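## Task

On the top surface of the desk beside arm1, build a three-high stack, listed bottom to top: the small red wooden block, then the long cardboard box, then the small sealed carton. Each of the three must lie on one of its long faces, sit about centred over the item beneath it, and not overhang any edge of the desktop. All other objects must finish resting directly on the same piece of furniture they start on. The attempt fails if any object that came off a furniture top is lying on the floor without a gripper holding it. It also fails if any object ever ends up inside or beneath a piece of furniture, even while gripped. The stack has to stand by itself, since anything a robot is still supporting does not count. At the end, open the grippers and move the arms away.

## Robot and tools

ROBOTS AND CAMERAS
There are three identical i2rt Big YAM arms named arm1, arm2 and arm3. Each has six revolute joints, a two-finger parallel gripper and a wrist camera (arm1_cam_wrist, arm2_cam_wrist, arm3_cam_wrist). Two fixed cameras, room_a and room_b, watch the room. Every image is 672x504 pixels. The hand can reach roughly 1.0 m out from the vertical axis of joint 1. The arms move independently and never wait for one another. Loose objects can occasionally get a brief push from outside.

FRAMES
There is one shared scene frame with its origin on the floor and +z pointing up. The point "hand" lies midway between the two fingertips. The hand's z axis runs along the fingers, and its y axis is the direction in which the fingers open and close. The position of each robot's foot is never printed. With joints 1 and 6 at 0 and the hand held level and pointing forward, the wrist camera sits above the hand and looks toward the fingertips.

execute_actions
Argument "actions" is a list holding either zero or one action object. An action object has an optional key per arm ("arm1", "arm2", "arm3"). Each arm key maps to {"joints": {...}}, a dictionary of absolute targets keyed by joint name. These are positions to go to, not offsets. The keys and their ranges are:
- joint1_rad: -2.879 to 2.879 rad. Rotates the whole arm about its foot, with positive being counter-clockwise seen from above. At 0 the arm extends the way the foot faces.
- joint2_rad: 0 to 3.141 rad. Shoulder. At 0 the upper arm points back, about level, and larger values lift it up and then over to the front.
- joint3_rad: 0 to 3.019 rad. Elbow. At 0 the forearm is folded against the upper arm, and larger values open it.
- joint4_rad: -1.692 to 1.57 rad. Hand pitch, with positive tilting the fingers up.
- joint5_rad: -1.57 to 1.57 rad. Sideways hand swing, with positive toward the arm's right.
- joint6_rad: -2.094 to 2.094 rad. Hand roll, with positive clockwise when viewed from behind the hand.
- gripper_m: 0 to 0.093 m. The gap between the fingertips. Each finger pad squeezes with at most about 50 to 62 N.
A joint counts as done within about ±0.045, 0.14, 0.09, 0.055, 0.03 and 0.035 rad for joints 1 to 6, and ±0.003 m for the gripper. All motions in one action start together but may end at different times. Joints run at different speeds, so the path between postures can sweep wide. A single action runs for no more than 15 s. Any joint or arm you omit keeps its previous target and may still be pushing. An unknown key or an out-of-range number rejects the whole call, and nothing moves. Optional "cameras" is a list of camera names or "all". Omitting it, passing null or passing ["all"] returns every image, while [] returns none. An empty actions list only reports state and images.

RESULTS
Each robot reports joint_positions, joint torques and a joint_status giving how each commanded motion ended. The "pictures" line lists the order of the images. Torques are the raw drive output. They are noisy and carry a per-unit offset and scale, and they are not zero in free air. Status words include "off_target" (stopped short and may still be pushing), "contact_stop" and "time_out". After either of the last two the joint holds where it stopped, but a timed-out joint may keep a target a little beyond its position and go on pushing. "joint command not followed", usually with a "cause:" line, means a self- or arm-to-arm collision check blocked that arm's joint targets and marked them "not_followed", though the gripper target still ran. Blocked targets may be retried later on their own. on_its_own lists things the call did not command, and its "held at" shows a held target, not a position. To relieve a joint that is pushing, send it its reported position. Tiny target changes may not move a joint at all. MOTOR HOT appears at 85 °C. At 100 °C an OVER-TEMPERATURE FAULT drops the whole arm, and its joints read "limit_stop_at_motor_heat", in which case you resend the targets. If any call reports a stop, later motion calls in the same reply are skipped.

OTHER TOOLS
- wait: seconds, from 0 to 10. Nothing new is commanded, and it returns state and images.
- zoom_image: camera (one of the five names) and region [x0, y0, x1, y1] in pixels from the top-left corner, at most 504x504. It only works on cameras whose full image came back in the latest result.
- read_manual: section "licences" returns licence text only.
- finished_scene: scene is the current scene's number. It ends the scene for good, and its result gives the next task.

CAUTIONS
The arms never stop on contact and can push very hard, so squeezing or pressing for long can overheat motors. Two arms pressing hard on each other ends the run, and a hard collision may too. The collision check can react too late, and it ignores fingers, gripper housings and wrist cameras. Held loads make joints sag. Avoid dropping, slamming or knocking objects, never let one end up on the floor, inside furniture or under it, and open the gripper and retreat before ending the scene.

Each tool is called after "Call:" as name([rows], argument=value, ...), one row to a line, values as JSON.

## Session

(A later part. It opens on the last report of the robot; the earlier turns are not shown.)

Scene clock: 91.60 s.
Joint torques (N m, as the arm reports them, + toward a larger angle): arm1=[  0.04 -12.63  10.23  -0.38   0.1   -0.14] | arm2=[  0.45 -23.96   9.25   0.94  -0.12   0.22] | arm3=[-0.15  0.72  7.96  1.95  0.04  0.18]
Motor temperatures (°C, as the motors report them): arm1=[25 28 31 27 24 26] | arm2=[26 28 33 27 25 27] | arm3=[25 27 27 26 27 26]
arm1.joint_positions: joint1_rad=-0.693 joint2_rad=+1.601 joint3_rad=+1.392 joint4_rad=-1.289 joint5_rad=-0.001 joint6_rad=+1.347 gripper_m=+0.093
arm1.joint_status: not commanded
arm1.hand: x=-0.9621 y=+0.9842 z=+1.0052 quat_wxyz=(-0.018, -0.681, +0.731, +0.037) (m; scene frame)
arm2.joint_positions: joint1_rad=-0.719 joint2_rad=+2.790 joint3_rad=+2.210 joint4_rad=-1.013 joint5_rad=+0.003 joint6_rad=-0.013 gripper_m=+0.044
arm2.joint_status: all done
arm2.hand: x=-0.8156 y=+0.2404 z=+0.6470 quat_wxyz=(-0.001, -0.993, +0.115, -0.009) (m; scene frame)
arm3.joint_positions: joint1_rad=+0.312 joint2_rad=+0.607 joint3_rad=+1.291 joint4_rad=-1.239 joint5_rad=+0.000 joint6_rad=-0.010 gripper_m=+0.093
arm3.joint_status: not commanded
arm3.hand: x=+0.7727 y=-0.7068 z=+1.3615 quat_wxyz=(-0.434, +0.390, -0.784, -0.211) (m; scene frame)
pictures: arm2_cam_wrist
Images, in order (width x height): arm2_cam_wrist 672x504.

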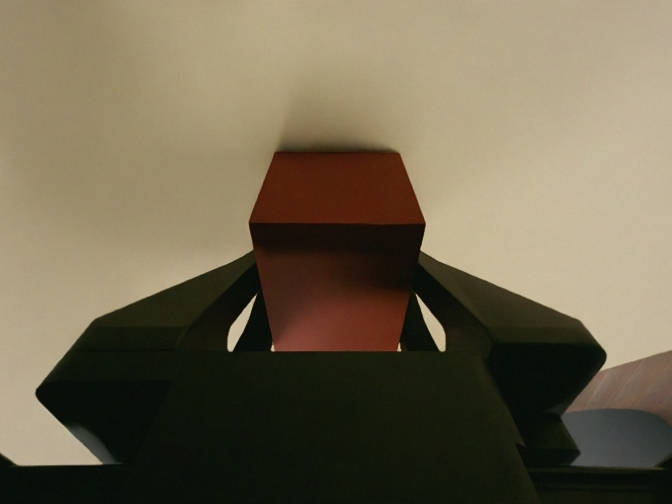

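Call:
execute_actions([
  {"arm2":{"joints":{"gripper_m":0.093}}},
], cameras=[])

Call:
execute_actions([
  {"arm2":{"joints":{"joint2_rad":2.2,"joint4_rad":-1.5}}},
], cameras=[])

Call:
execute_actions([
  {"arm2":{"joints":{"joint1_rad":1.895,"joint2_rad":2.1,"joint3_rad":1.75,"joint4_rad":-1.2,"joint6_rad":1.62}},"arm1":{"joints":{"joint1_rad":0.69}}},
], cameras=[])

Call:
execute_actions([
  {"arm2":{"joints":{"joint2_rad":2.2,"joint4_rad":-1.1}},"arm1":{"joints":{"joint2_rad":2.36,"joint3_rad":1.93,"joint4_rad":-1.09}}},
], cameras=["arm1_cam_wrist","arm2_cam_wrist"])

Scene clock: 96.93 s.
Joint torques (N m, as the arm reports them, + toward a larger angle): arm1=[  0.08 -12.63  10.23  -0.38   0.11  -0.14] | arm2=[  0.31 -24.21   9.24   0.98  -0.08   0.23] | arm3=[-0.63  0.92  7.97  1.94  0.02  0.18]
Motor temperatures (°C, as the motors report them): arm1=[25 28 31 27 24 26] | arm2=[26 29 33 27 25 27] | arm3=[25 27 27 26 27 26]
arm1.joint_positions: joint1_rad=-0.693 joint2_rad=+1.601 joint3_rad=+1.392 joint4_rad=-1.289 joint5_rad=-0.001 joint6_rad=+1.347 gripper_m=+0.093
arm1.joint_status: not commanded
arm1.hand: x=-0.9621 y=+0.9842 z=+1.0052 quat_wxyz=(-0.018, -0.681, +0.731, +0.037) (m; scene frame)
arm2.joint_positions: joint1_rad=-0.719 joint2_rad=+2.790 joint3_rad=+2.210 joint4_rad=-1.013 joint5_rad=+0.003 joint6_rad=-0.013 gripper_m=+0.093
arm2.joint_status: all done
arm2.hand: x=-0.8156 y=+0.2404 z=+0.6470 quat_wxyz=(-0.001, -0.993, +0.115, -0.009) (m; scene frame)
arm3.joint_positions: joint1_rad=+0.312 joint2_rad=+0.607 joint3_rad=+1.291 joint4_rad=-1.239 joint5_rad=+0.000 joint6_rad=-0.010 gripper_m=+0.093
arm3.joint_status: not commanded
arm3.hand: x=+0.7727 y=-0.7068 z=+1.3615 quat_wxyz=(-0.434, +0.390, -0.784, -0.211) (m; scene frame)
pictures: none
No camera images: the call's "cameras" was empty. Leave "cameras" out to get every camera's image.

Scene clock: 98.77 s.
Joint torques (N m, as the arm reports them, + toward a larger angle): arm1=[  0.05 -12.64  10.23  -0.38   0.11  -0.14] | arm2=[  0.67 -23.73   9.08  -0.05  -0.09   0.21] | arm3=[-0.53  0.94  7.92  1.93  0.02  0.15]
Motor temperatures (°C, as the motors report them): arm1=[25 28 31 27 24 26] | arm2=[26 29 33 27 25 27] | arm3=[25 27 27 26 27 26]
arm1.joint_positions: joint1_rad=-0.693 joint2_rad=+1.601 joint3_rad=+1.392 joint4_rad=-1.289 joint5_rad=-0.001 joint6_rad=+1.347 gripper_m=+0.093
arm1.joint_status: not commanded
arm1.hand: x=-0.9621 y=+0.9842 z=+1.0052 quat_wxyz=(-0.018, -0.681, +0.731, +0.037) (m; scene frame)
arm2.joint_positions: joint1_rad=-0.719 joint2_rad=+2.210 joint3_rad=+2.231 joint4_rad=-1.487 joint5_rad=+0.003 joint6_rad=-0.013 gripper_m=+0.093
arm2.joint_status: all done
arm2.hand: x=-0.8091 y=+0.2402 z=+1.0625 quat_wxyz=(+0.007, -0.992, +0.115, +0.054) (m; scene frame)
arm3.joint_positions: joint1_rad=+0.312 joint2_rad=+0.607 joint3_rad=+1.291 joint4_rad=-1.239 joint5_rad=+0.000 joint6_rad=-0.010 gripper_m=+0.093
arm3.joint_status: not commanded
arm3.hand: x=+0.7727 y=-0.7068 z=+1.3615 quat_wxyz=(-0.434, +0.390, -0.784, -0.211) (m; scene frame)
pictures: none
No camera images: the call's "cameras" was empty. Leave "cameras" out to get every camera's image.

Scene clock: 101.40 s.
Joint torques (N m, as the arm reports them, + toward a larger angle): arm1=[  0.05 -12.82  10.17  -0.41   0.11  -0.12] | arm2=[  0.1  -21.5    7.39   0.34   0.12   0.25] | arm3=[-0.19  1.03  7.96  1.93  0.02  0.17]
Motor temperatures (°C, as the motors report them): arm1=[25 28 32 27 24 26] | arm2=[26 29 33 27 25 27] | arm3=[25 27 27 26 27 26]
arm1.joint_positions: joint1_rad=+0.697 joint2_rad=+1.601 joint3_rad=+1.392 joint4_rad=-1.289 joint5_rad=-0.001 joint6_rad=+1.346 gripper_m=+0.093
arm1.joint_status: all done
arm1.hand: x=-0.7162 y=+0.4032 z=+0.9978 quat_wxyz=(-0.030, -0.992, +0.124, +0.016) (m; scene frame)
arm2.joint_positions: joint1_rad=+1.896 joint2_rad=+2.113 joint3_rad=+1.763 joint4_rad=-1.202 joint5_rad=-0.001 joint6_rad=+1.605 gripper_m=+0.093
arm2.joint_status: all done
arm2.hand: x=+0.3374 y=-0.3767 z=+0.9433 quat_wxyz=(-0.008, -0.927, -0.374, -0.001) (m; scene frame)
arm3.joint_positions: joint1_rad=+0.312 joint2_rad=+0.607 joint3_rad=+1.291 joint4_rad=-1.239 joint5_rad=+0.000 joint6_rad=-0.010 gripper_m=+0.093
arm3.joint_status: not commanded
arm3.hand: x=+0.7727 y=-0.7068 z=+1.3615 quat_wxyz=(-0.434, +0.390, -0.784, -0.211) (m; scene frame)
pictures: none
No camera images: the call's "cameras" was empty. Leave "cameras" out to get every camera's image.

Scene clock: 103.17 s.
Joint torques (N m, as the arm reports them, + toward a larger angle): arm1=[ -0.08 -21.71  10.51   0.14   0.11  -0.11] | arm2=[  0.05 -21.35   7.81   0.81   0.14   0.24] | arm3=[-0.28  0.63  8.04  2.    0.02  0.15]
Motor temperatures (°C, as the motors report them): arm1=[25 28 32 27 24 26] | arm2=[26 29 33 27 25 27] | arm3=[25 27 27 26 27 26]
arm1.joint_positions: joint1_rad=+0.697 joint2_rad=+2.358 joint3_rad=+1.885 joint4_rad=-1.093 joint5_rad=-0.001 joint6_rad=+1.346 gripper_m=+0.093
arm1.joint_status: all done
arm1.hand: x=-0.8030 y=+0.2400 z=+0.7436 quat_wxyz=(+0.003, -0.992, +0.125, +0.004) (m; scene frame)
arm2.joint_positions: joint1_rad=+1.896 joint2_rad=+2.201 joint3_rad=+1.753 joint4_rad=-1.114 joint5_rad=-0.001 joint6_rad=+1.605 gripper_m=+0.093
arm2.joint_status: all done
arm2.hand: x=+0.3429 y=-0.3824 z=+0.8861 quat_wxyz=(-0.004, -0.928, -0.374, +0.000) (m; scene frame)
arm3.joint_positions: joint1_rad=+0.312 joint2_rad=+0.607 joint3_rad=+1.291 joint4_rad=-1.239 joint5_rad=+0.000 joint6_rad=-0.010 gripper_m=+0.093
arm3.joint_status: not commanded
arm3.hand: x=+0.7727 y=-0.7068 z=+1.3615 quat_wxyz=(-0.434, +0.390, -0.784, -0.211) (m; scene frame)
pictures: arm1_cam_wrist, arm2_cam_wrist
Images, in order (width x height): arm1_cam_wrist 672x504, arm2_cam_wrist 672x504.

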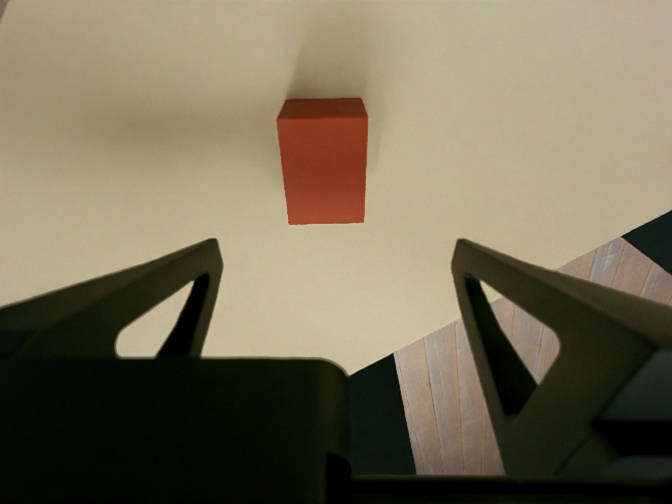

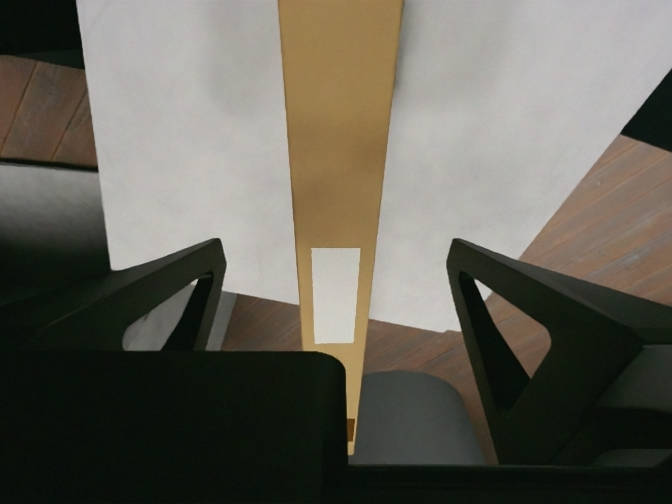

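Call:
execute_actions([
  {"arm2":{"joints":{"joint2_rad":2.325,"joint4_rad":-1.0}},"arm1":{"joints":{"joint2_rad":2.505,"joint3_rad":1.95,"joint4_rad":-0.96}}},
], cameras=["arm1_cam_wrist","arm2_cam_wrist"])

Call:
execute_actions([
  {"arm2":{"joints":{"gripper_m":0.025}},"arm1":{"joints":{"gripper_m":0.025}}},
], cameras=["arm1_cam_wrist","arm2_cam_wrist"])

Scene clock: 106.53 s.
Joint torques (N m, as the arm reports them, + toward a larger angle): arm1=[ -0.07 -23.23   8.94   0.54   0.11  -0.11] | arm2=[  0.13 -22.63   7.44   0.84   0.13   0.24] | arm3=[-0.56  0.95  7.95  2.02  0.03  0.19]
Motor temperatures (°C, as the motors report them): arm1=[25 28 32 27 24 26] | arm2=[26 29 32 27 25 27] | arm3=[25 27 27 26 27 26]
arm1.joint_positions: joint1_rad=+0.697 joint2_rad=+2.515 joint3_rad=+1.919 joint4_rad=-0.972 joint5_rad=-0.001 joint6_rad=+1.346 gripper_m=+0.093
arm1.joint_status: all done
arm1.hand: x=-0.8065 y=+0.2353 z=+0.6512 quat_wxyz=(+0.003, -0.992, +0.125, +0.004) (m; scene frame)
arm2.joint_positions: joint1_rad=+1.896 joint2_rad=+2.335 joint3_rad=+1.750 joint4_rad=-1.014 joint5_rad=-0.001 joint6_rad=+1.605 gripper_m=+0.093
arm2.joint_status: all done
arm2.hand: x=+0.3408 y=-0.3809 z=+0.8008 quat_wxyz=(+0.013, -0.927, -0.374, +0.008) (m; scene frame)
arm3.joint_positions: joint1_rad=+0.312 joint2_rad=+0.607 joint3_rad=+1.291 joint4_rad=-1.239 joint5_rad=+0.000 joint6_rad=-0.010 gripper_m=+0.093
arm3.joint_status: not commanded
arm3.hand: x=+0.7727 y=-0.7068 z=+1.3615 quat_wxyz=(-0.434, +0.390, -0.784, -0.211) (m; scene frame)
pictures: arm1_cam_wrist, arm2_cam_wrist
Images, in order (width x height): arm1_cam_wrist 672x504, arm2_cam_wrist 672x504.

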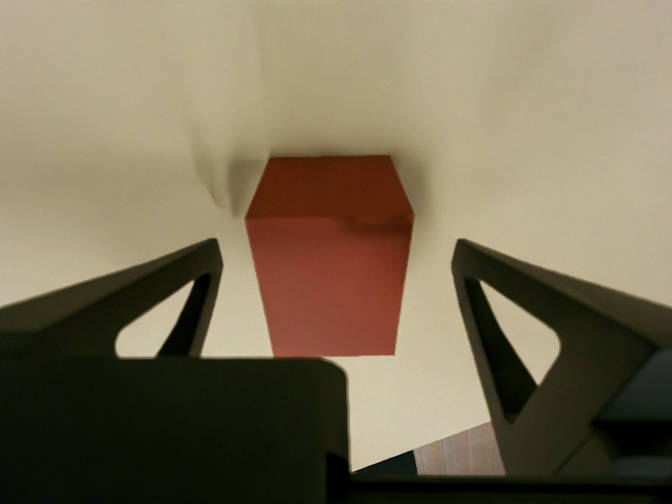

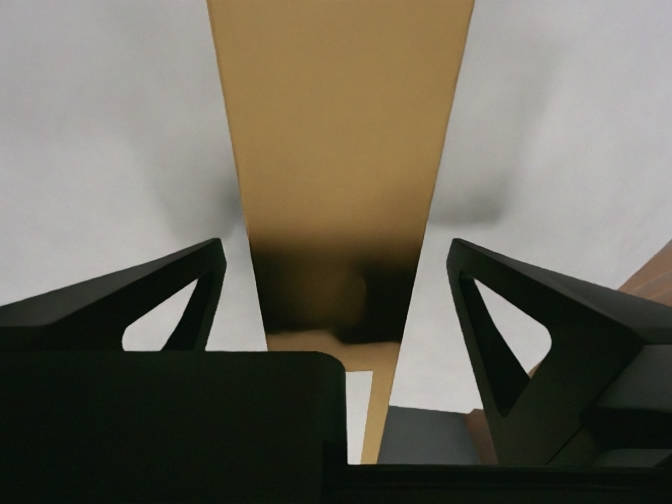

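Scene clock: 107.20 s.
Joint torques (N m, as the arm reports them, + toward a larger angle): arm1=[ -0.07 -23.04   8.94   0.48   0.11  -0.11] | arm2=[  0.11 -22.67   7.28   0.77   0.13   0.2 ] | arm3=[-0.74  0.81  7.94  2.    0.03  0.15]
Motor temperatures (°C, as the motors report them): arm1=[25 28 32 27 24 26] | arm2=[26 29 32 27 25 27] | arm3=[25 27 27 26 27 26]
arm1.joint_positions: joint1_rad=+0.697 joint2_rad=+2.515 joint3_rad=+1.919 joint4_rad=-0.971 joint5_rad=-0.001 joint6_rad=+1.346 gripper_m=+0.045
arm1.joint_status: gripper_m off_target (ended at +0.045, target +0.025)
arm1.hand: x=-0.8066 y=+0.2351 z=+0.6512 quat_wxyz=(+0.003, -0.992, +0.124, +0.004) (m; scene frame)
arm2.joint_positions: joint1_rad=+1.896 joint2_rad=+2.335 joint3_rad=+1.750 joint4_rad=-1.013 joint5_rad=-0.001 joint6_rad=+1.607 gripper_m=+0.049
arm2.joint_status: gripper_m off_target (ended at +0.049, target +0.025)
arm2.hand: x=+0.3408 y=-0.3811 z=+0.8007 quat_wxyz=(+0.013, -0.928, -0.373, +0.008) (m; scene frame)
arm3.joint_positions: joint1_rad=+0.312 joint2_rad=+0.607 joint3_rad=+1.291 joint4_rad=-1.239 joint5_rad=+0.000 joint6_rad=-0.010 gripper_m=+0.093
arm3.joint_status: not commanded
arm3.hand: x=+0.7727 y=-0.7068 z=+1.3615 quat_wxyz=(-0.434, +0.390, -0.784, -0.211) (m; scene frame)
pictures: arm1_cam_wrist, arm2_cam_wrist
Images, in order (width x height): arm1_cam_wrist 672x504, arm2_cam_wrist 672x504.

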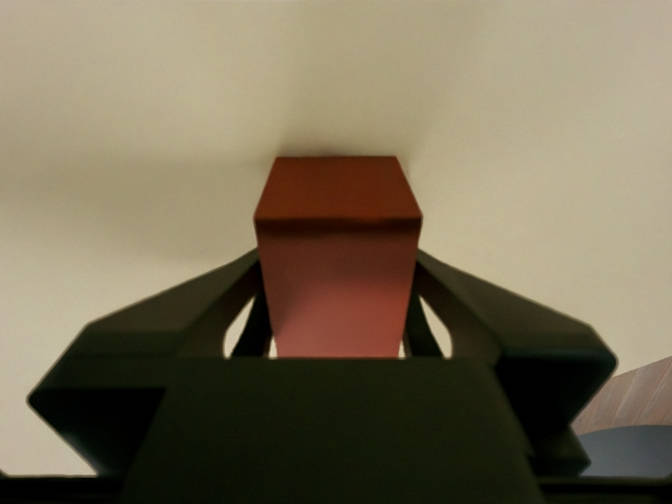

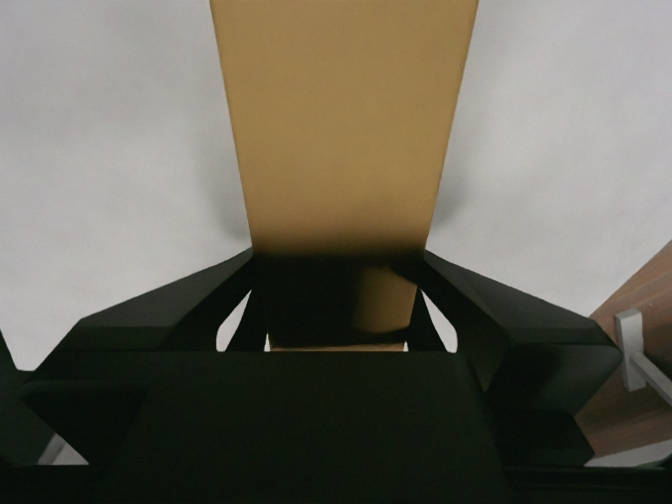

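Call:
execute_actions([
  {"arm2":{"joints":{"joint2_rad":2.15,"joint4_rad":-1.17}},"arm1":{"joints":{"joint2_rad":2.15,"joint3_rad":1.98,"joint4_rad":-1.38}}},
], cameras=[])

Call:
execute_actions([
  {"arm2":{"joints":{"joint1_rad":-0.72,"joint2_rad":2.35,"joint3_rad":2.2,"joint4_rad":-1.4,"joint6_rad":0.86}},"arm1":{"joints":{"joint1_rad":-2.16,"joint6_rad":1.57}}},
], cameras=["room_a"])

Call:
execute_actions([
  {"arm2":{"joints":{"joint2_rad":2.66,"joint4_rad":-1.08}},"arm1":{"joints":{"joint2_rad":2.32,"joint4_rad":-1.19}}},
], cameras=["arm1_cam_wrist","arm2_cam_wrist","room_a"])

Scene clock: 112.43 s.
Joint torques (N m, as the arm reports them, + toward a larger angle): arm1=[ -0.03 -21.71   9.14  -0.56   0.11  -0.11] | arm2=[  0.46 -19.8    8.58  -0.31   0.14   0.2 ] | arm3=[-0.31  0.66  8.04  1.98  0.02  0.16]
Motor temperatures (°C, as the motors report them): arm1=[25 29 32 27 24 26] | arm2=[26 29 32 27 25 27] | arm3=[25 27 27 26 27 26]
arm1.joint_positions: joint1_rad=+0.697 joint2_rad=+2.163 joint3_rad=+1.963 joint4_rad=-1.370 joint5_rad=-0.001 joint6_rad=+1.346 gripper_m=+0.045
arm1.joint_status: all done
arm1.hand: x=-0.7953 y=+0.2514 z=+0.8996 quat_wxyz=(+0.004, -0.992, +0.124, +0.004) (m; scene frame)
arm2.joint_positions: joint1_rad=+1.896 joint2_rad=+2.141 joint3_rad=+1.747 joint4_rad=-1.156 joint5_rad=-0.001 joint6_rad=+1.607 gripper_m=+0.049
arm2.joint_status: all done
arm2.hand: x=+0.3392 y=-0.3787 z=+0.9208 quat_wxyz=(-0.009, -0.928, -0.373, -0.002) (m; scene frame)
arm3.joint_positions: joint1_rad=+0.312 joint2_rad=+0.607 joint3_rad=+1.291 joint4_rad=-1.239 joint5_rad=+0.000 joint6_rad=-0.010 gripper_m=+0.093
arm3.joint_status: not commanded
arm3.hand: x=+0.7727 y=-0.7068 z=+1.3615 quat_wxyz=(-0.434, +0.390, -0.784, -0.211) (m; scene frame)
pictures: none
No camera images: the call's "cameras" was empty. Leave "cameras" out to get every camera's image.

Scene clock: 115.33 s.
Joint torques (N m, as the arm reports them, + toward a larger angle): arm1=[  0.56 -21.6    9.23  -0.54  -0.01   0.04] | arm2=[  0.31 -24.09  10.57  -0.38  -0.01  -0.01] | arm3=[-0.73  0.83  7.95  2.08  0.    0.17]
Motor temperatures (°C, as the motors report them): arm1=[25 29 32 27 24 26] | arm2=[26 29 32 27 25 27] | arm3=[25 27 27 26 27 26]
arm1.joint_positions: joint1_rad=-2.157 joint2_rad=+2.163 joint3_rad=+1.963 joint4_rad=-1.370 joint5_rad=+0.002 joint6_rad=+1.562 gripper_m=+0.045
arm1.joint_status: all done
arm1.hand: x=-0.3672 y=+1.4947 z=+0.9089 quat_wxyz=(-0.003, +0.089, +0.996, +0.005) (m; scene frame)
arm2.joint_positions: joint1_rad=-0.713 joint2_rad=+2.354 joint3_rad=+2.180 joint4_rad=-1.386 joint5_rad=+0.002 joint6_rad=+0.874 gripper_m=+0.049
arm2.joint_status: all done
arm2.hand: x=-0.8165 y=+0.2373 z=+0.9445 quat_wxyz=(-0.003, -0.849, +0.528, +0.007) (m; scene frame)
arm3.joint_positions: joint1_rad=+0.312 joint2_rad=+0.607 joint3_rad=+1.291 joint4_rad=-1.239 joint5_rad=+0.000 joint6_rad=-0.010 gripper_m=+0.093
arm3.joint_status: not commanded
arm3.hand: x=+0.7727 y=-0.7068 z=+1.3615 quat_wxyz=(-0.434, +0.390, -0.784, -0.211) (m; scene frame)
pictures: room_a
Images, in order (width x height): room_a 672x504.

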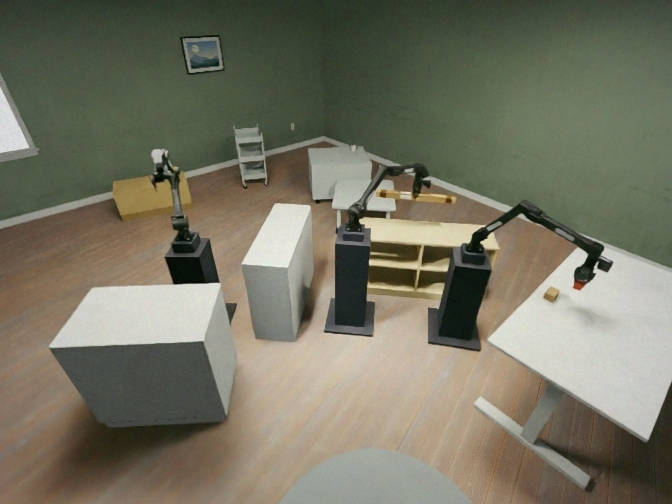

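Scene clock: 117.00 s.
Joint torques (N m, as the arm reports them, + toward a larger angle): arm1=[  0.64 -22.71   8.85   0.54  -0.01   0.04] | arm2=[  0.03 -24.67   9.62   0.82   0.01  -0.01] | arm3=[-0.26  0.59  7.91  1.91  0.03  0.19]
Motor temperatures (°C, as the motors report them): arm1=[25 29 32 27 24 26] | arm2=[26 29 32 27 25 27] | arm3=[25 27 27 26 27 26]
arm1.joint_positions: joint1_rad=-2.157 joint2_rad=+2.332 joint3_rad=+1.963 joint4_rad=-1.202 joint5_rad=+0.002 joint6_rad=+1.563 gripper_m=+0.045
arm1.joint_status: all done
arm1.hand: x=-0.3634 y=+1.5197 z=+0.7983 quat_wxyz=(-0.003, +0.089, +0.996, +0.005) (m; scene frame)
arm2.joint_positions: joint1_rad=-0.713 joint2_rad=+2.657 joint3_rad=+2.182 joint4_rad=-1.093 joint5_rad=+0.002 joint6_rad=+0.874 gripper_m=+0.049
arm2.joint_status: all done
arm2.hand: x=-0.8302 y=+0.2399 z=+0.7317 quat_wxyz=(-0.002, -0.850, +0.527, +0.003) (m; scene frame)
arm3.joint_positions: joint1_rad=+0.312 joint2_rad=+0.607 joint3_rad=+1.291 joint4_rad=-1.239 joint5_rad=+0.000 joint6_rad=-0.010 gripper_m=+0.093
arm3.joint_status: not commanded
arm3.hand: x=+0.7727 y=-0.7068 z=+1.3615 quat_wxyz=(-0.434, +0.390, -0.784, -0.211) (m; scene frame)
pictures: arm1_cam_wrist, arm2_cam_wrist, room_a
Images, in order (width x height): arm1_cam_wrist 672x504, arm2_cam_wrist 672x504, room_a 672x504.

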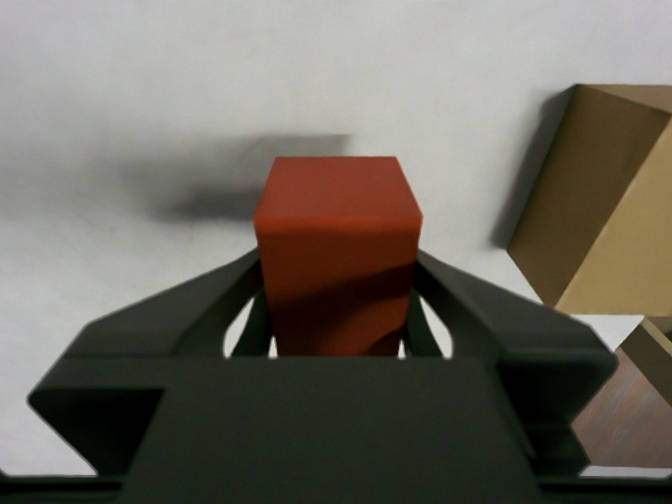

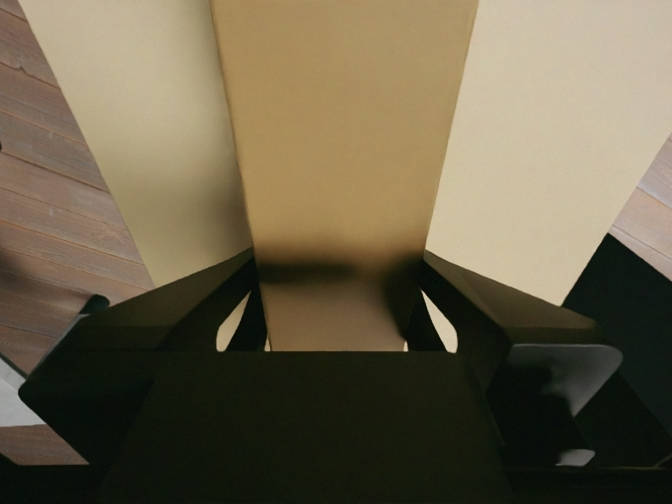

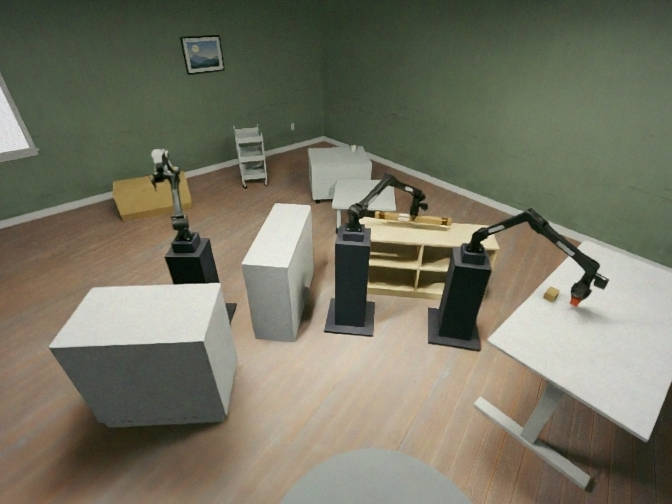

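Call:
execute_actions([
  {"arm2":{"joints":{"joint2_rad":2.76,"joint4_rad":-0.99}},"arm1":{"joints":{"joint2_rad":2.392,"joint4_rad":-1.135}}},
], cameras=["arm1_cam_wrist","arm2_cam_wrist","room_a"])

Call:
zoom_image(camera="room_a", region=[350, 180, 490, 260])

Scene clock: 119.53 s.
Joint torques (N m, as the arm reports them, + toward a larger angle): arm1=[  0.64 -21.75   8.65   0.44   0.     0.04] | arm2=[ -0.11 -25.19   9.12   0.95  -0.06   0.01] | arm3=[-0.32  0.55  8.    1.89  0.03  0.15]
Motor temperatures (°C, as the motors report them): arm1=[25 29 32 27 24 26] | arm2=[26 29 32 27 25 27] | arm3=[25 27 27 26 27 26]
arm1.joint_positions: joint1_rad=-2.157 joint2_rad=+2.387 joint3_rad=+1.963 joint4_rad=-1.145 joint5_rad=+0.002 joint6_rad=+1.563 gripper_m=+0.045
arm1.joint_status: all done
arm1.hand: x=-0.3629 y=+1.5243 z=+0.7613 quat_wxyz=(-0.003, +0.089, +0.996, +0.006) (m; scene frame)
arm2.joint_positions: joint1_rad=-0.713 joint2_rad=+2.768 joint3_rad=+2.182 joint4_rad=-1.002 joint5_rad=+0.003 joint6_rad=+0.873 gripper_m=+0.049
arm2.joint_status: all done
arm2.hand: x=-0.8148 y=+0.2362 z=+0.6532 quat_wxyz=(+0.002, -0.850, +0.527, -0.006) (m; scene frame)
arm3.joint_positions: joint1_rad=+0.312 joint2_rad=+0.607 joint3_rad=+1.291 joint4_rad=-1.239 joint5_rad=+0.000 joint6_rad=-0.010 gripper_m=+0.093
arm3.joint_status: not commanded
arm3.hand: x=+0.7727 y=-0.7068 z=+1.3615 quat_wxyz=(-0.434, +0.390, -0.784, -0.211) (m; scene frame)
pictures: arm1_cam_wrist, arm2_cam_wrist, room_a
Images, in order (width x height): arm1_cam_wrist 672x504, arm2_cam_wrist 672x504, room_a 672x504.

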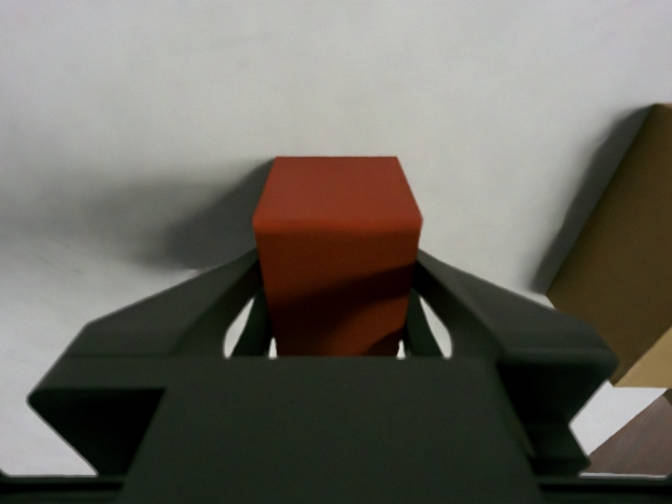

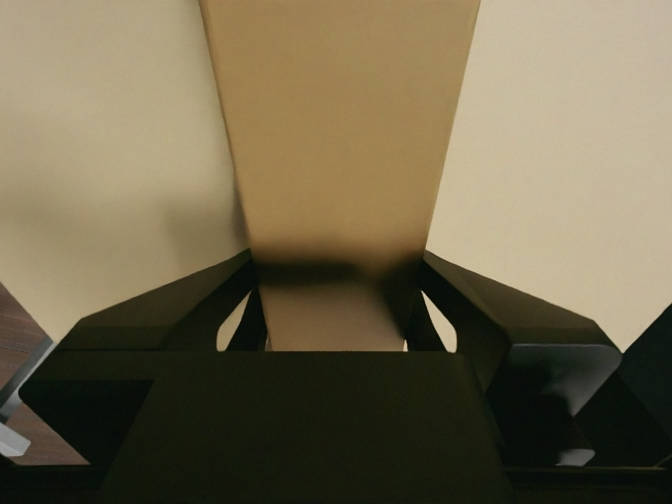

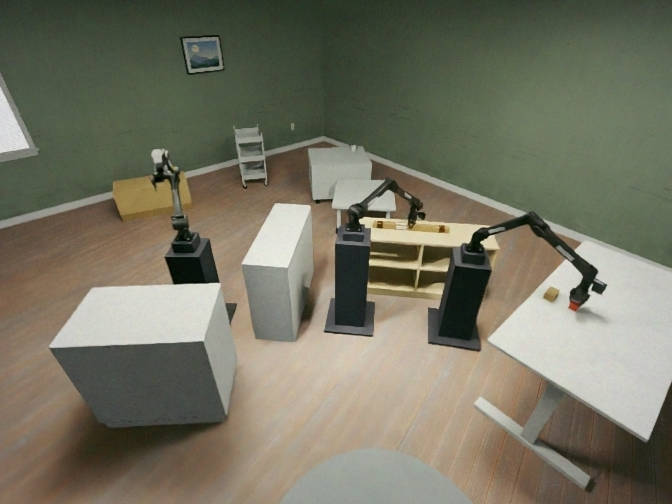

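Region (350, 180, 490, 260) of room_a's 672x504 image, scaled by 3.600, with more detail than that image has; it fills the top 288 rows of this view, and the rest is white.

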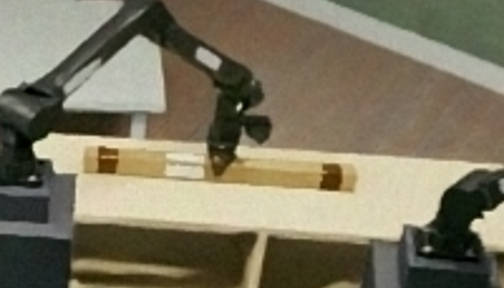

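Call:
execute_actions([
  {"arm2":{"joints":{"gripper_m":0.093}},"arm1":{"joints":{"gripper_m":0.093}}},
], cameras=[])

Call:
execute_actions([
  {"arm2":{"joints":{"joint2_rad":2.3,"joint4_rad":-1.4}},"arm1":{"joints":{"joint2_rad":2.15,"joint4_rad":-1.38}}},
], cameras=[])

Call:
execute_actions([
  {"arm2":{"joints":{"joint1_rad":1.2,"joint2_rad":0.8,"joint3_rad":1.3}},"arm1":{"joints":{"joint1_rad":0.698,"joint6_rad":-0.92}}},
], cameras=["arm1_cam_wrist"])

Call:
execute_actions([
  {"arm1":{"joints":{"joint2_rad":2.39,"joint3_rad":1.92,"joint4_rad":-1.08}}},
], cameras=["arm1_cam_wrist"])

Scene clock: 122.43 s.
Joint torques (N m, as the arm reports them, + toward a larger angle): arm1=[  0.54 -21.82   8.68   0.44   0.     0.03] | arm2=[  0.02 -25.74   9.08   0.97  -0.05   0.  ] | arm3=[-0.4   0.71  7.95  1.95  0.02  0.18]
Motor temperatures (°C, as the motors report them): arm1=[25 29 32 27 24 26] | arm2=[26 30 32 27 25 27] | arm3=[25 27 27 26 27 26]
arm1.joint_positions: joint1_rad=-2.157 joint2_rad=+2.387 joint3_rad=+1.963 joint4_rad=-1.145 joint5_rad=+0.002 joint6_rad=+1.563 gripper_m=+0.093
arm1.joint_status: all done
arm1.hand: x=-0.3629 y=+1.5243 z=+0.7613 quat_wxyz=(-0.003, +0.089, +0.996, +0.006) (m; scene frame)
arm2.joint_positions: joint1_rad=-0.713 joint2_rad=+2.768 joint3_rad=+2.182 joint4_rad=-1.002 joint5_rad=+0.003 joint6_rad=+0.873 gripper_m=+0.093
arm2.joint_status: all done
arm2.hand: x=-0.8148 y=+0.2362 z=+0.6532 quat_wxyz=(+0.002, -0.850, +0.527, -0.006) (m; scene frame)
arm3.joint_positions: joint1_rad=+0.312 joint2_rad=+0.607 joint3_rad=+1.291 joint4_rad=-1.239 joint5_rad=+0.000 joint6_rad=-0.010 gripper_m=+0.093
arm3.joint_status: not commanded
arm3.hand: x=+0.7727 y=-0.7068 z=+1.3615 quat_wxyz=(-0.434, +0.390, -0.784, -0.211) (m; scene frame)
pictures: none
No camera images: the call's "cameras" was empty. Leave "cameras" out to get every camera's image.

Scene clock: 124.10 s.
Joint torques (N m, as the arm reports them, + toward a larger angle): arm1=[  0.66 -20.55   9.27  -0.56   0.     0.03] | arm2=[  0.26 -24.62   9.33  -0.07  -0.02  -0.02] | arm3=[-0.37  1.02  7.97  1.98  0.03  0.16]
Motor temperatures (°C, as the motors report them): arm1=[25 29 32 27 24 26] | arm2=[26 30 33 27 25 27] | arm3=[25 27 27 26 27 26]
arm1.joint_positions: joint1_rad=-2.157 joint2_rad=+2.151 joint3_rad=+1.963 joint4_rad=-1.369 joint5_rad=+0.002 joint6_rad=+1.563 gripper_m=+0.093
arm1.joint_status: all done
arm1.hand: x=-0.3670 y=+1.4954 z=+0.9165 quat_wxyz=(-0.002, +0.089, +0.996, +0.012) (m; scene frame)
arm2.joint_positions: joint1_rad=-0.713 joint2_rad=+2.308 joint3_rad=+2.197 joint4_rad=-1.387 joint5_rad=+0.003 joint6_rad=+0.873 gripper_m=+0.093
arm2.joint_status: all done
arm2.hand: x=-0.8242 y=+0.2394 z=+0.9830 quat_wxyz=(-0.012, -0.849, +0.527, +0.037) (m; scene frame)
arm3.joint_positions: joint1_rad=+0.312 joint2_rad=+0.607 joint3_rad=+1.291 joint4_rad=-1.239 joint5_rad=+0.000 joint6_rad=-0.010 gripper_m=+0.093
arm3.joint_status: not commanded
arm3.hand: x=+0.7727 y=-0.7068 z=+1.3615 quat_wxyz=(-0.434, +0.390, -0.784, -0.211) (m; scene frame)
pictures: none
No camera images: the call's "cameras" was empty. Leave "cameras" out to get every camera's image.

Scene clock: 126.83 s.
Joint torques (N m, as the arm reports them, + toward a larger angle): arm1=[  0.5  -20.69   9.27  -0.53  -0.02  -0.15] | arm2=[ 1.36 -0.53  8.13  1.17  0.12 -0.05] | arm3=[-0.57  0.96  8.01  1.97  0.05  0.16]
Motor temperatures (°C, as the motors report them): arm1=[25 29 32 27 24 26] | arm2=[26 29 32 27 25 27] | arm3=[25 27 27 26 27 26]
arm1.joint_positions: joint1_rad=+0.696 joint2_rad=+2.151 joint3_rad=+1.963 joint4_rad=-1.369 joint5_rad=-0.002 joint6_rad=-0.912 gripper_m=+0.093
arm1.joint_status: all done
arm1.hand: x=-0.7957 y=+0.2507 z=+0.9071 quat_wxyz=(+0.004, -0.537, -0.844, +0.005) (m; scene frame)
arm2.joint_positions: joint1_rad=+1.196 joint2_rad=+0.794 joint3_rad=+1.311 joint4_rad=-1.388 joint5_rad=-0.002 joint6_rad=+0.871 gripper_m=+0.093
arm2.joint_status: all done
arm2.hand: x=-0.0894 y=-0.2249 z=+1.3513 quat_wxyz=(-0.327, -0.865, -0.367, +0.103) (m; scene frame)
arm3.joint_positions: joint1_rad=+0.312 joint2_rad=+0.607 joint3_rad=+1.291 joint4_rad=-1.239 joint5_rad=+0.000 joint6_rad=-0.010 gripper_m=+0.093
arm3.joint_status: not commanded
arm3.hand: x=+0.7727 y=-0.7068 z=+1.3615 quat_wxyz=(-0.434, +0.390, -0.784, -0.211) (m; scene frame)
pictures: arm1_cam_wrist
Images, in order (width x height): arm1_cam_wrist 672x504.

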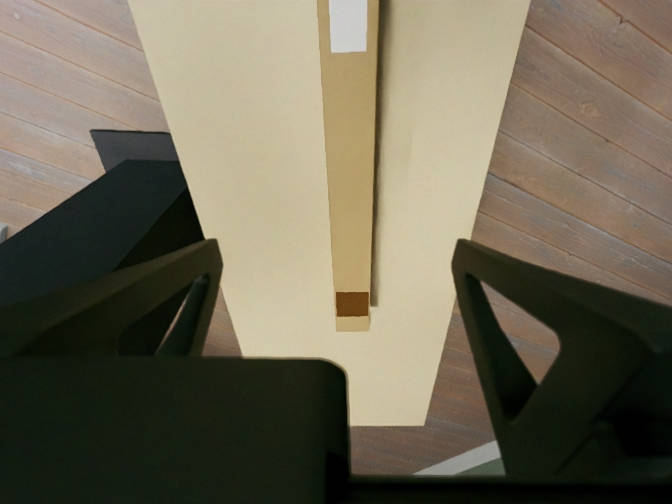

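Scene clock: 128.27 s.
Joint torques (N m, as the arm reports them, + toward a larger angle): arm1=[  0.51 -21.85   7.94   0.52  -0.02  -0.13] | arm2=[ 0.88 -0.77  8.29  1.32  0.12 -0.05] | arm3=[-0.29  0.77  7.92  2.02  0.03  0.16]
Motor temperatures (°C, as the motors report them): arm1=[25 29 32 27 24 26] | arm2=[26 29 32 27 25 27] | arm3=[25 27 27 26 27 26]
arm1.joint_positions: joint1_rad=+0.696 joint2_rad=+2.387 joint3_rad=+1.910 joint4_rad=-1.091 joint5_rad=-0.002 joint6_rad=-0.912 gripper_m=+0.093
arm1.joint_status: all done
arm1.hand: x=-0.8055 y=+0.2355 z=+0.7330 quat_wxyz=(+0.005, -0.537, -0.844, -0.001) (m; scene frame)
arm2.joint_positions: joint1_rad=+1.196 joint2_rad=+0.794 joint3_rad=+1.311 joint4_rad=-1.388 joint5_rad=-0.002 joint6_rad=+0.871 gripper_m=+0.093
arm2.joint_status: not commanded
arm2.hand: x=-0.0894 y=-0.2249 z=+1.3513 quat_wxyz=(-0.327, -0.865, -0.367, +0.103) (m; scene frame)
arm3.joint_positions: joint1_rad=+0.312 joint2_rad=+0.607 joint3_rad=+1.291 joint4_rad=-1.239 joint5_rad=+0.000 joint6_rad=-0.010 gripper_m=+0.093
arm3.joint_status: not commanded
arm3.hand: x=+0.7727 y=-0.7068 z=+1.3615 quat_wxyz=(-0.434, +0.390, -0.784, -0.211) (m; scene frame)
pictures: arm1_cam_wrist
Images, in order (width x height): arm1_cam_wrist 672x504.

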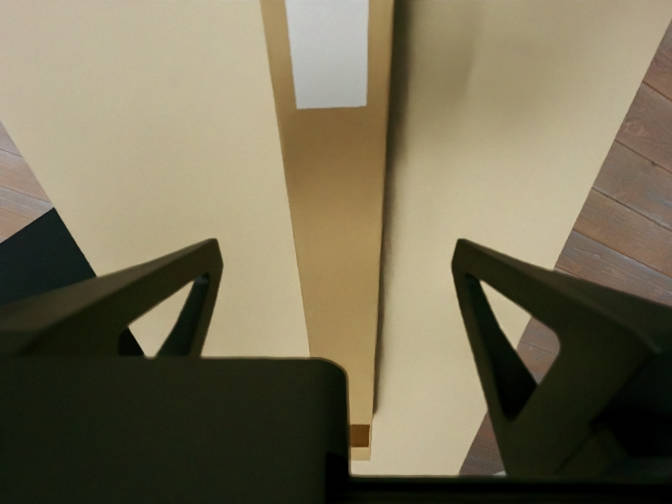

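Call:
execute_actions([
  {"arm1":{"joints":{"joint2_rad":2.495,"joint4_rad":-0.96,"joint6_rad":-0.96}}},
], cameras=["arm1_cam_wrist"])

Call:
execute_actions([
  {"arm1":{"joints":{"gripper_m":0.03}}},
], cameras=[])

Call:
execute_actions([
  {"arm1":{"joints":{"joint2_rad":2.15,"joint3_rad":2.0,"joint4_rad":-1.41}}},
], cameras=["room_a"])

Call:
execute_actions([
  {"arm1":{"joints":{"joint1_rad":-2.16,"joint6_rad":-1.585}}},
], cameras=[])

Call:
execute_actions([
  {"arm1":{"joints":{"joint2_rad":2.27,"joint4_rad":-1.26}}},
], cameras=["arm1_cam_wrist","room_a"])

Call:
zoom_image(camera="room_a", region=[510, 240, 650, 350])

Scene clock: 132.73 s.
Joint torques (N m, as the arm reports them, + toward a larger angle): arm1=[  0.5  -22.99   7.45   0.57  -0.02  -0.14] | arm2=[ 0.37 -0.78  8.18  1.07  0.14 -0.03] | arm3=[-0.61  0.93  8.07  1.91  0.02  0.19]
Motor temperatures (°C, as the motors report them): arm1=[25 30 31 27 24 26] | arm2=[26 29 32 27 25 27] | arm3=[25 27 27 26 27 26]
arm1.joint_positions: joint1_rad=+0.696 joint2_rad=+2.505 joint3_rad=+1.910 joint4_rad=-0.972 joint5_rad=-0.002 joint6_rad=-0.952 gripper_m=+0.093
arm1.joint_status: all done
arm1.hand: x=-0.8061 y=+0.2363 z=+0.6554 quat_wxyz=(+0.004, -0.520, -0.854, +0.000) (m; scene frame)
arm2.joint_positions: joint1_rad=+1.196 joint2_rad=+0.794 joint3_rad=+1.311 joint4_rad=-1.388 joint5_rad=-0.002 joint6_rad=+0.871 gripper_m=+0.093
arm2.joint_status: not commanded
arm2.hand: x=-0.0894 y=-0.2249 z=+1.3513 quat_wxyz=(-0.327, -0.865, -0.367, +0.103) (m; scene frame)
arm3.joint_positions: joint1_rad=+0.312 joint2_rad=+0.607 joint3_rad=+1.291 joint4_rad=-1.239 joint5_rad=+0.000 joint6_rad=-0.010 gripper_m=+0.093
arm3.joint_status: not commanded
arm3.hand: x=+0.7727 y=-0.7068 z=+1.3615 quat_wxyz=(-0.434, +0.390, -0.784, -0.211) (m; scene frame)
pictures: arm1_cam_wrist
Images, in order (width x height): arm1_cam_wrist 672x504.

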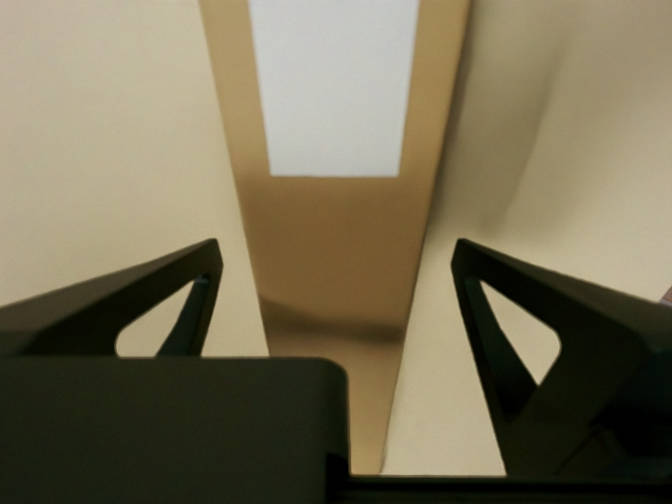

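Scene clock: 133.37 s.
Joint torques (N m, as the arm reports them, + toward a larger angle): arm1=[  0.55 -23.01   7.44   0.58  -0.02  -0.13] | arm2=[ 0.9  -0.81  8.23  1.24  0.1  -0.02] | arm3=[-0.38  0.78  8.14  2.    0.01  0.16]
Motor temperatures (°C, as the motors report them): arm1=[25 30 31 27 24 26] | arm2=[26 28 32 27 25 27] | arm3=[25 27 27 26 27 26]
arm1.joint_positions: joint1_rad=+0.696 joint2_rad=+2.505 joint3_rad=+1.910 joint4_rad=-0.972 joint5_rad=-0.002 joint6_rad=-0.953 gripper_m=+0.049
arm1.joint_status: gripper_m off_target (ended at +0.049, target +0.030)
arm1.hand: x=-0.8061 y=+0.2363 z=+0.6554 quat_wxyz=(+0.004, -0.520, -0.854, +0.000) (m; scene frame)
arm2.joint_positions: joint1_rad=+1.196 joint2_rad=+0.794 joint3_rad=+1.311 joint4_rad=-1.388 joint5_rad=-0.002 joint6_rad=+0.871 gripper_m=+0.093
arm2.joint_status: not commanded
arm2.hand: x=-0.0894 y=-0.2249 z=+1.3513 quat_wxyz=(-0.327, -0.865, -0.367, +0.103) (m; scene frame)
arm3.joint_positions: joint1_rad=+0.312 joint2_rad=+0.607 joint3_rad=+1.291 joint4_rad=-1.239 joint5_rad=+0.000 joint6_rad=-0.010 gripper_m=+0.093
arm3.joint_status: not commanded
arm3.hand: x=+0.7727 y=-0.7068 z=+1.3615 quat_wxyz=(-0.434, +0.390, -0.784, -0.211) (m; scene frame)
pictures: none
No camera images: the call's "cameras" was empty. Leave "cameras" out to get every camera's image.

Scene clock: 135.00 s.
Joint torques (N m, as the arm reports them, + toward a larger angle): arm1=[  0.52 -21.61   9.16  -0.52  -0.02  -0.13] | arm2=[ 0.94 -0.87  8.12  1.22  0.14 -0.03] | arm3=[-0.57  0.95  7.97  1.95  0.01  0.16]
Motor temperatures (°C, as the motors report them): arm1=[25 30 32 27 24 26] | arm2=[26 28 32 27 25 27] | arm3=[25 27 27 26 27 26]
arm1.joint_positions: joint1_rad=+0.696 joint2_rad=+2.162 joint3_rad=+1.985 joint4_rad=-1.399 joint5_rad=-0.002 joint6_rad=-0.953 gripper_m=+0.049
arm1.joint_status: all done
arm1.hand: x=-0.7951 y=+0.2517 z=+0.9085 quat_wxyz=(+0.005, -0.520, -0.854, -0.005) (m; scene frame)
arm2.joint_positions: joint1_rad=+1.196 joint2_rad=+0.794 joint3_rad=+1.311 joint4_rad=-1.388 joint5_rad=-0.002 joint6_rad=+0.871 gripper_m=+0.093
arm2.joint_status: not commanded
arm2.hand: x=-0.0894 y=-0.2249 z=+1.3513 quat_wxyz=(-0.327, -0.865, -0.367, +0.103) (m; scene frame)
arm3.joint_positions: joint1_rad=+0.312 joint2_rad=+0.607 joint3_rad=+1.291 joint4_rad=-1.239 joint5_rad=+0.000 joint6_rad=-0.010 gripper_m=+0.093
arm3.joint_status: not commanded
arm3.hand: x=+0.7727 y=-0.7068 z=+1.3615 quat_wxyz=(-0.434, +0.390, -0.784, -0.211) (m; scene frame)
pictures: room_a
Images, in order (width x height): room_a 672x504.

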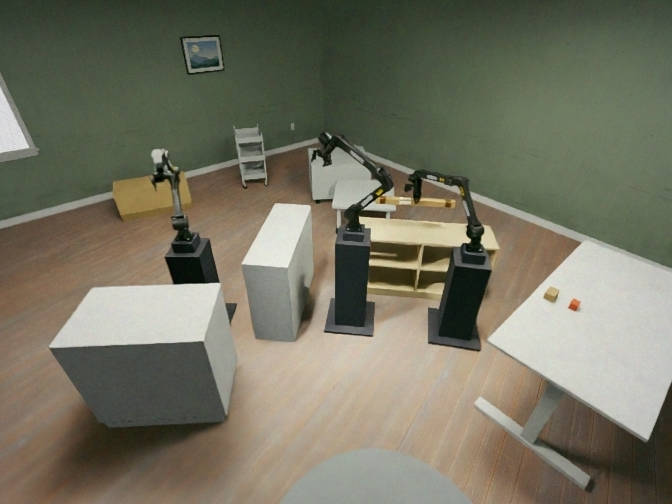

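Scene clock: 137.77 s.
Joint torques (N m, as the arm reports them, + toward a larger angle): arm1=[  0.86 -21.5    9.13  -0.55  -0.19  -0.14] | arm2=[ 0.91 -0.69  8.13  1.17  0.13 -0.06] | arm3=[-0.6   0.86  7.9   2.03  0.02  0.15]
Motor temperatures (°C, as the motors report them): arm1=[25 30 32 27 24 26] | arm2=[26 28 32 27 25 27] | arm3=[25 27 27 26 27 26]
arm1.joint_positions: joint1_rad=-2.158 joint2_rad=+2.162 joint3_rad=+1.985 joint4_rad=-1.399 joint5_rad=+0.003 joint6_rad=-1.577 gripper_m=+0.049
arm1.joint_status: all done
arm1.hand: x=-0.3669 y=+1.4942 z=+0.9178 quat_wxyz=(+0.002, -0.996, +0.090, +0.003) (m; scene frame)
arm2.joint_positions: joint1_rad=+1.196 joint2_rad=+0.794 joint3_rad=+1.311 joint4_rad=-1.388 joint5_rad=-0.002 joint6_rad=+0.871 gripper_m=+0.093
arm2.joint_status: not commanded
arm2.hand: x=-0.0894 y=-0.2249 z=+1.3513 quat_wxyz=(-0.327, -0.865, -0.367, +0.103) (m; scene frame)
arm3.joint_positions: joint1_rad=+0.312 joint2_rad=+0.607 joint3_rad=+1.291 joint4_rad=-1.239 joint5_rad=+0.000 joint6_rad=-0.010 gripper_m=+0.093
arm3.joint_status: not commanded
arm3.hand: x=+0.7727 y=-0.7068 z=+1.3615 quat_wxyz=(-0.434, +0.390, -0.784, -0.211) (m; scene frame)
pictures: none
No camera images: the call's "cameras" was empty. Leave "cameras" out to get every camera's image.

Scene clock: 138.90 s.
Joint torques (N m, as the arm reports them, + toward a larger angle): arm1=[  0.66 -22.78   8.88   0.53  -0.2   -0.13] | arm2=[ 0.93 -0.78  8.25  1.24  0.15 -0.02] | arm3=[-0.12  0.83  8.    1.93  0.04  0.17]
Motor temperatures (°C, as the motors report them): arm1=[25 30 32 27 24 26] | arm2=[26 28 32 27 25 27] | arm3=[25 27 27 26 27 26]
arm1.joint_positions: joint1_rad=-2.158 joint2_rad=+2.285 joint3_rad=+1.985 joint4_rad=-1.272 joint5_rad=+0.003 joint6_rad=-1.577 gripper_m=+0.049
arm1.joint_status: all done
arm1.hand: x=-0.3633 y=+1.5165 z=+0.8371 quat_wxyz=(+0.004, -0.996, +0.090, +0.002) (m; scene frame)
arm2.joint_positions: joint1_rad=+1.196 joint2_rad=+0.794 joint3_rad=+1.311 joint4_rad=-1.388 joint5_rad=-0.002 joint6_rad=+0.871 gripper_m=+0.093
arm2.joint_status: not commanded
arm2.hand: x=-0.0894 y=-0.2249 z=+1.3513 quat_wxyz=(-0.327, -0.865, -0.367, +0.103) (m; scene frame)
arm3.joint_positions: joint1_rad=+0.312 joint2_rad=+0.607 joint3_rad=+1.291 joint4_rad=-1.239 joint5_rad=+0.000 joint6_rad=-0.010 gripper_m=+0.093
arm3.joint_status: not commanded
arm3.hand: x=+0.7727 y=-0.7068 z=+1.3615 quat_wxyz=(-0.434, +0.390, -0.784, -0.211) (m; scene frame)
pictures: arm1_cam_wrist, room_a
Images, in order (width x height): arm1_cam_wrist 672x504, room_a 672x504.

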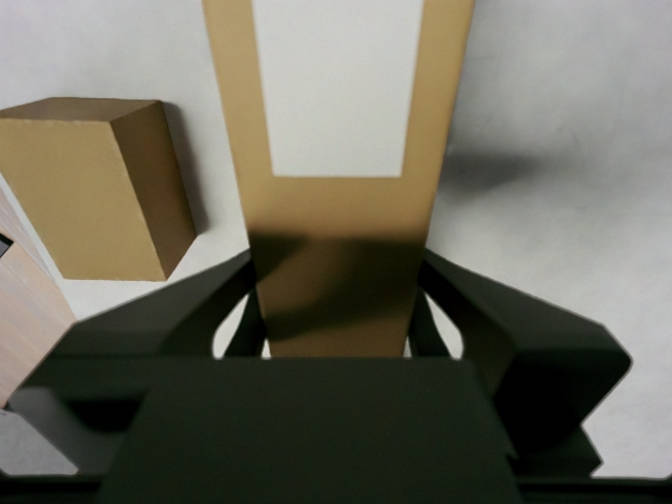

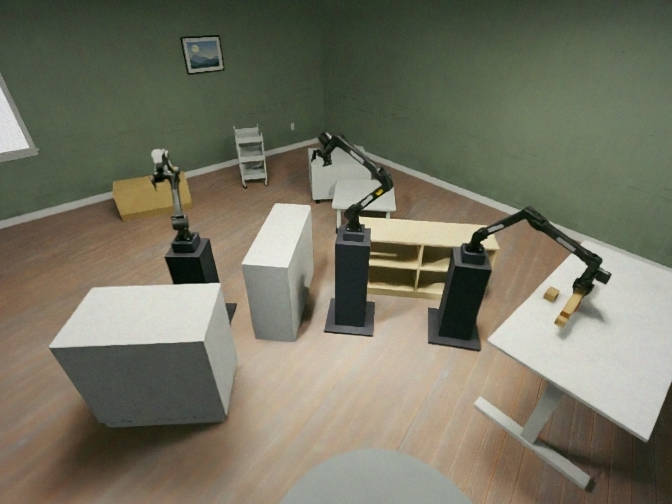

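Region (510, 240, 650, 350) of room_a's 672x504 image, scaled by 3.600, with more detail than that image has; it fills the top 396 rows of this view, and the rest is white.

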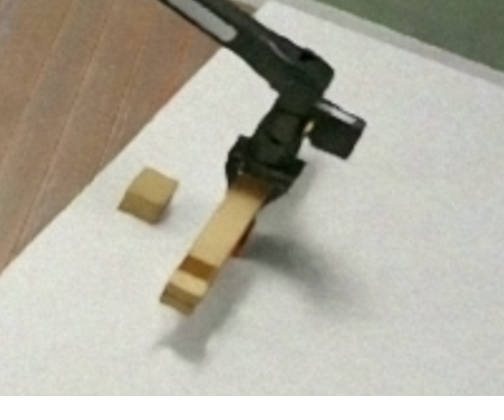

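Call:
execute_actions([
  {"arm1":{"joints":{"joint2_rad":2.34,"joint4_rad":-1.205}}},
], cameras=["arm1_cam_wrist","room_b"])

Call:
zoom_image(camera="room_b", region=[260, 155, 340, 205])

Scene clock: 141.50 s.
Joint torques (N m, as the arm reports them, + toward a larger angle): arm1=[  0.68 -20.8    8.78   0.6   -0.21  -0.12] | arm2=[ 0.78 -0.83  8.23  1.28  0.15 -0.05] | arm3=[-0.38  0.92  7.8   1.9   0.    0.16]
Motor temperatures (°C, as the motors report them): arm1=[25 30 32 27 24 26] | arm2=[26 28 32 27 25 27] | arm3=[25 27 27 26 27 26]
arm1.joint_positions: joint1_rad=-2.158 joint2_rad=+2.325 joint3_rad=+1.985 joint4_rad=-1.217 joint5_rad=+0.003 joint6_rad=-1.578 gripper_m=+0.049
arm1.joint_status: all done
arm1.hand: x=-0.3619 y=+1.5249 z=+0.8105 quat_wxyz=(+0.011, -0.996, +0.090, +0.002) (m; scene frame)
arm2.joint_positions: joint1_rad=+1.196 joint2_rad=+0.794 joint3_rad=+1.311 joint4_rad=-1.388 joint5_rad=-0.002 joint6_rad=+0.871 gripper_m=+0.093
arm2.joint_status: not commanded
arm2.hand: x=-0.0894 y=-0.2249 z=+1.3513 quat_wxyz=(-0.327, -0.865, -0.367, +0.103) (m; scene frame)
arm3.joint_positions: joint1_rad=+0.312 joint2_rad=+0.607 joint3_rad=+1.291 joint4_rad=-1.239 joint5_rad=+0.000 joint6_rad=-0.010 gripper_m=+0.093
arm3.joint_status: not commanded
arm3.hand: x=+0.7727 y=-0.7068 z=+1.3615 quat_wxyz=(-0.434, +0.390, -0.784, -0.211) (m; scene frame)
pictures: arm1_cam_wrist, room_b
Images, in order (width x height): arm1_cam_wrist 672x504, room_b 672x504.

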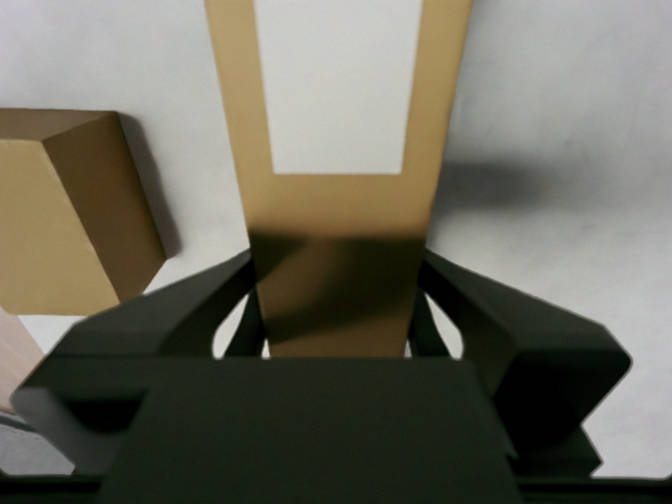

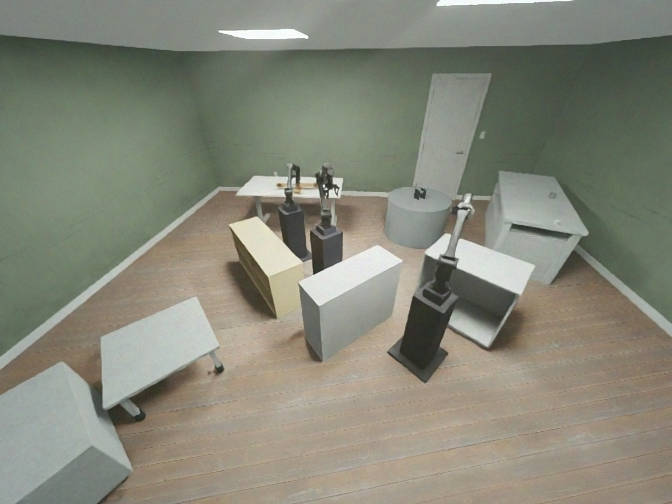

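Region (260, 155, 340, 205) of room_b's 672x504 image, scaled by 6.300, with more detail than that image has; it fills the top 315 rows of this view, and the rest is white.

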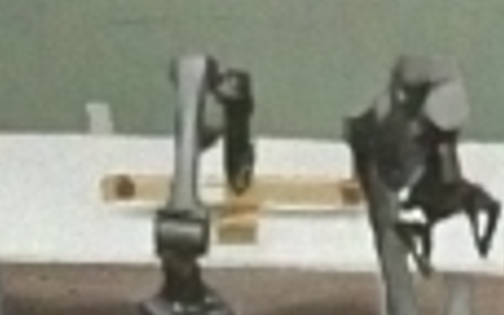

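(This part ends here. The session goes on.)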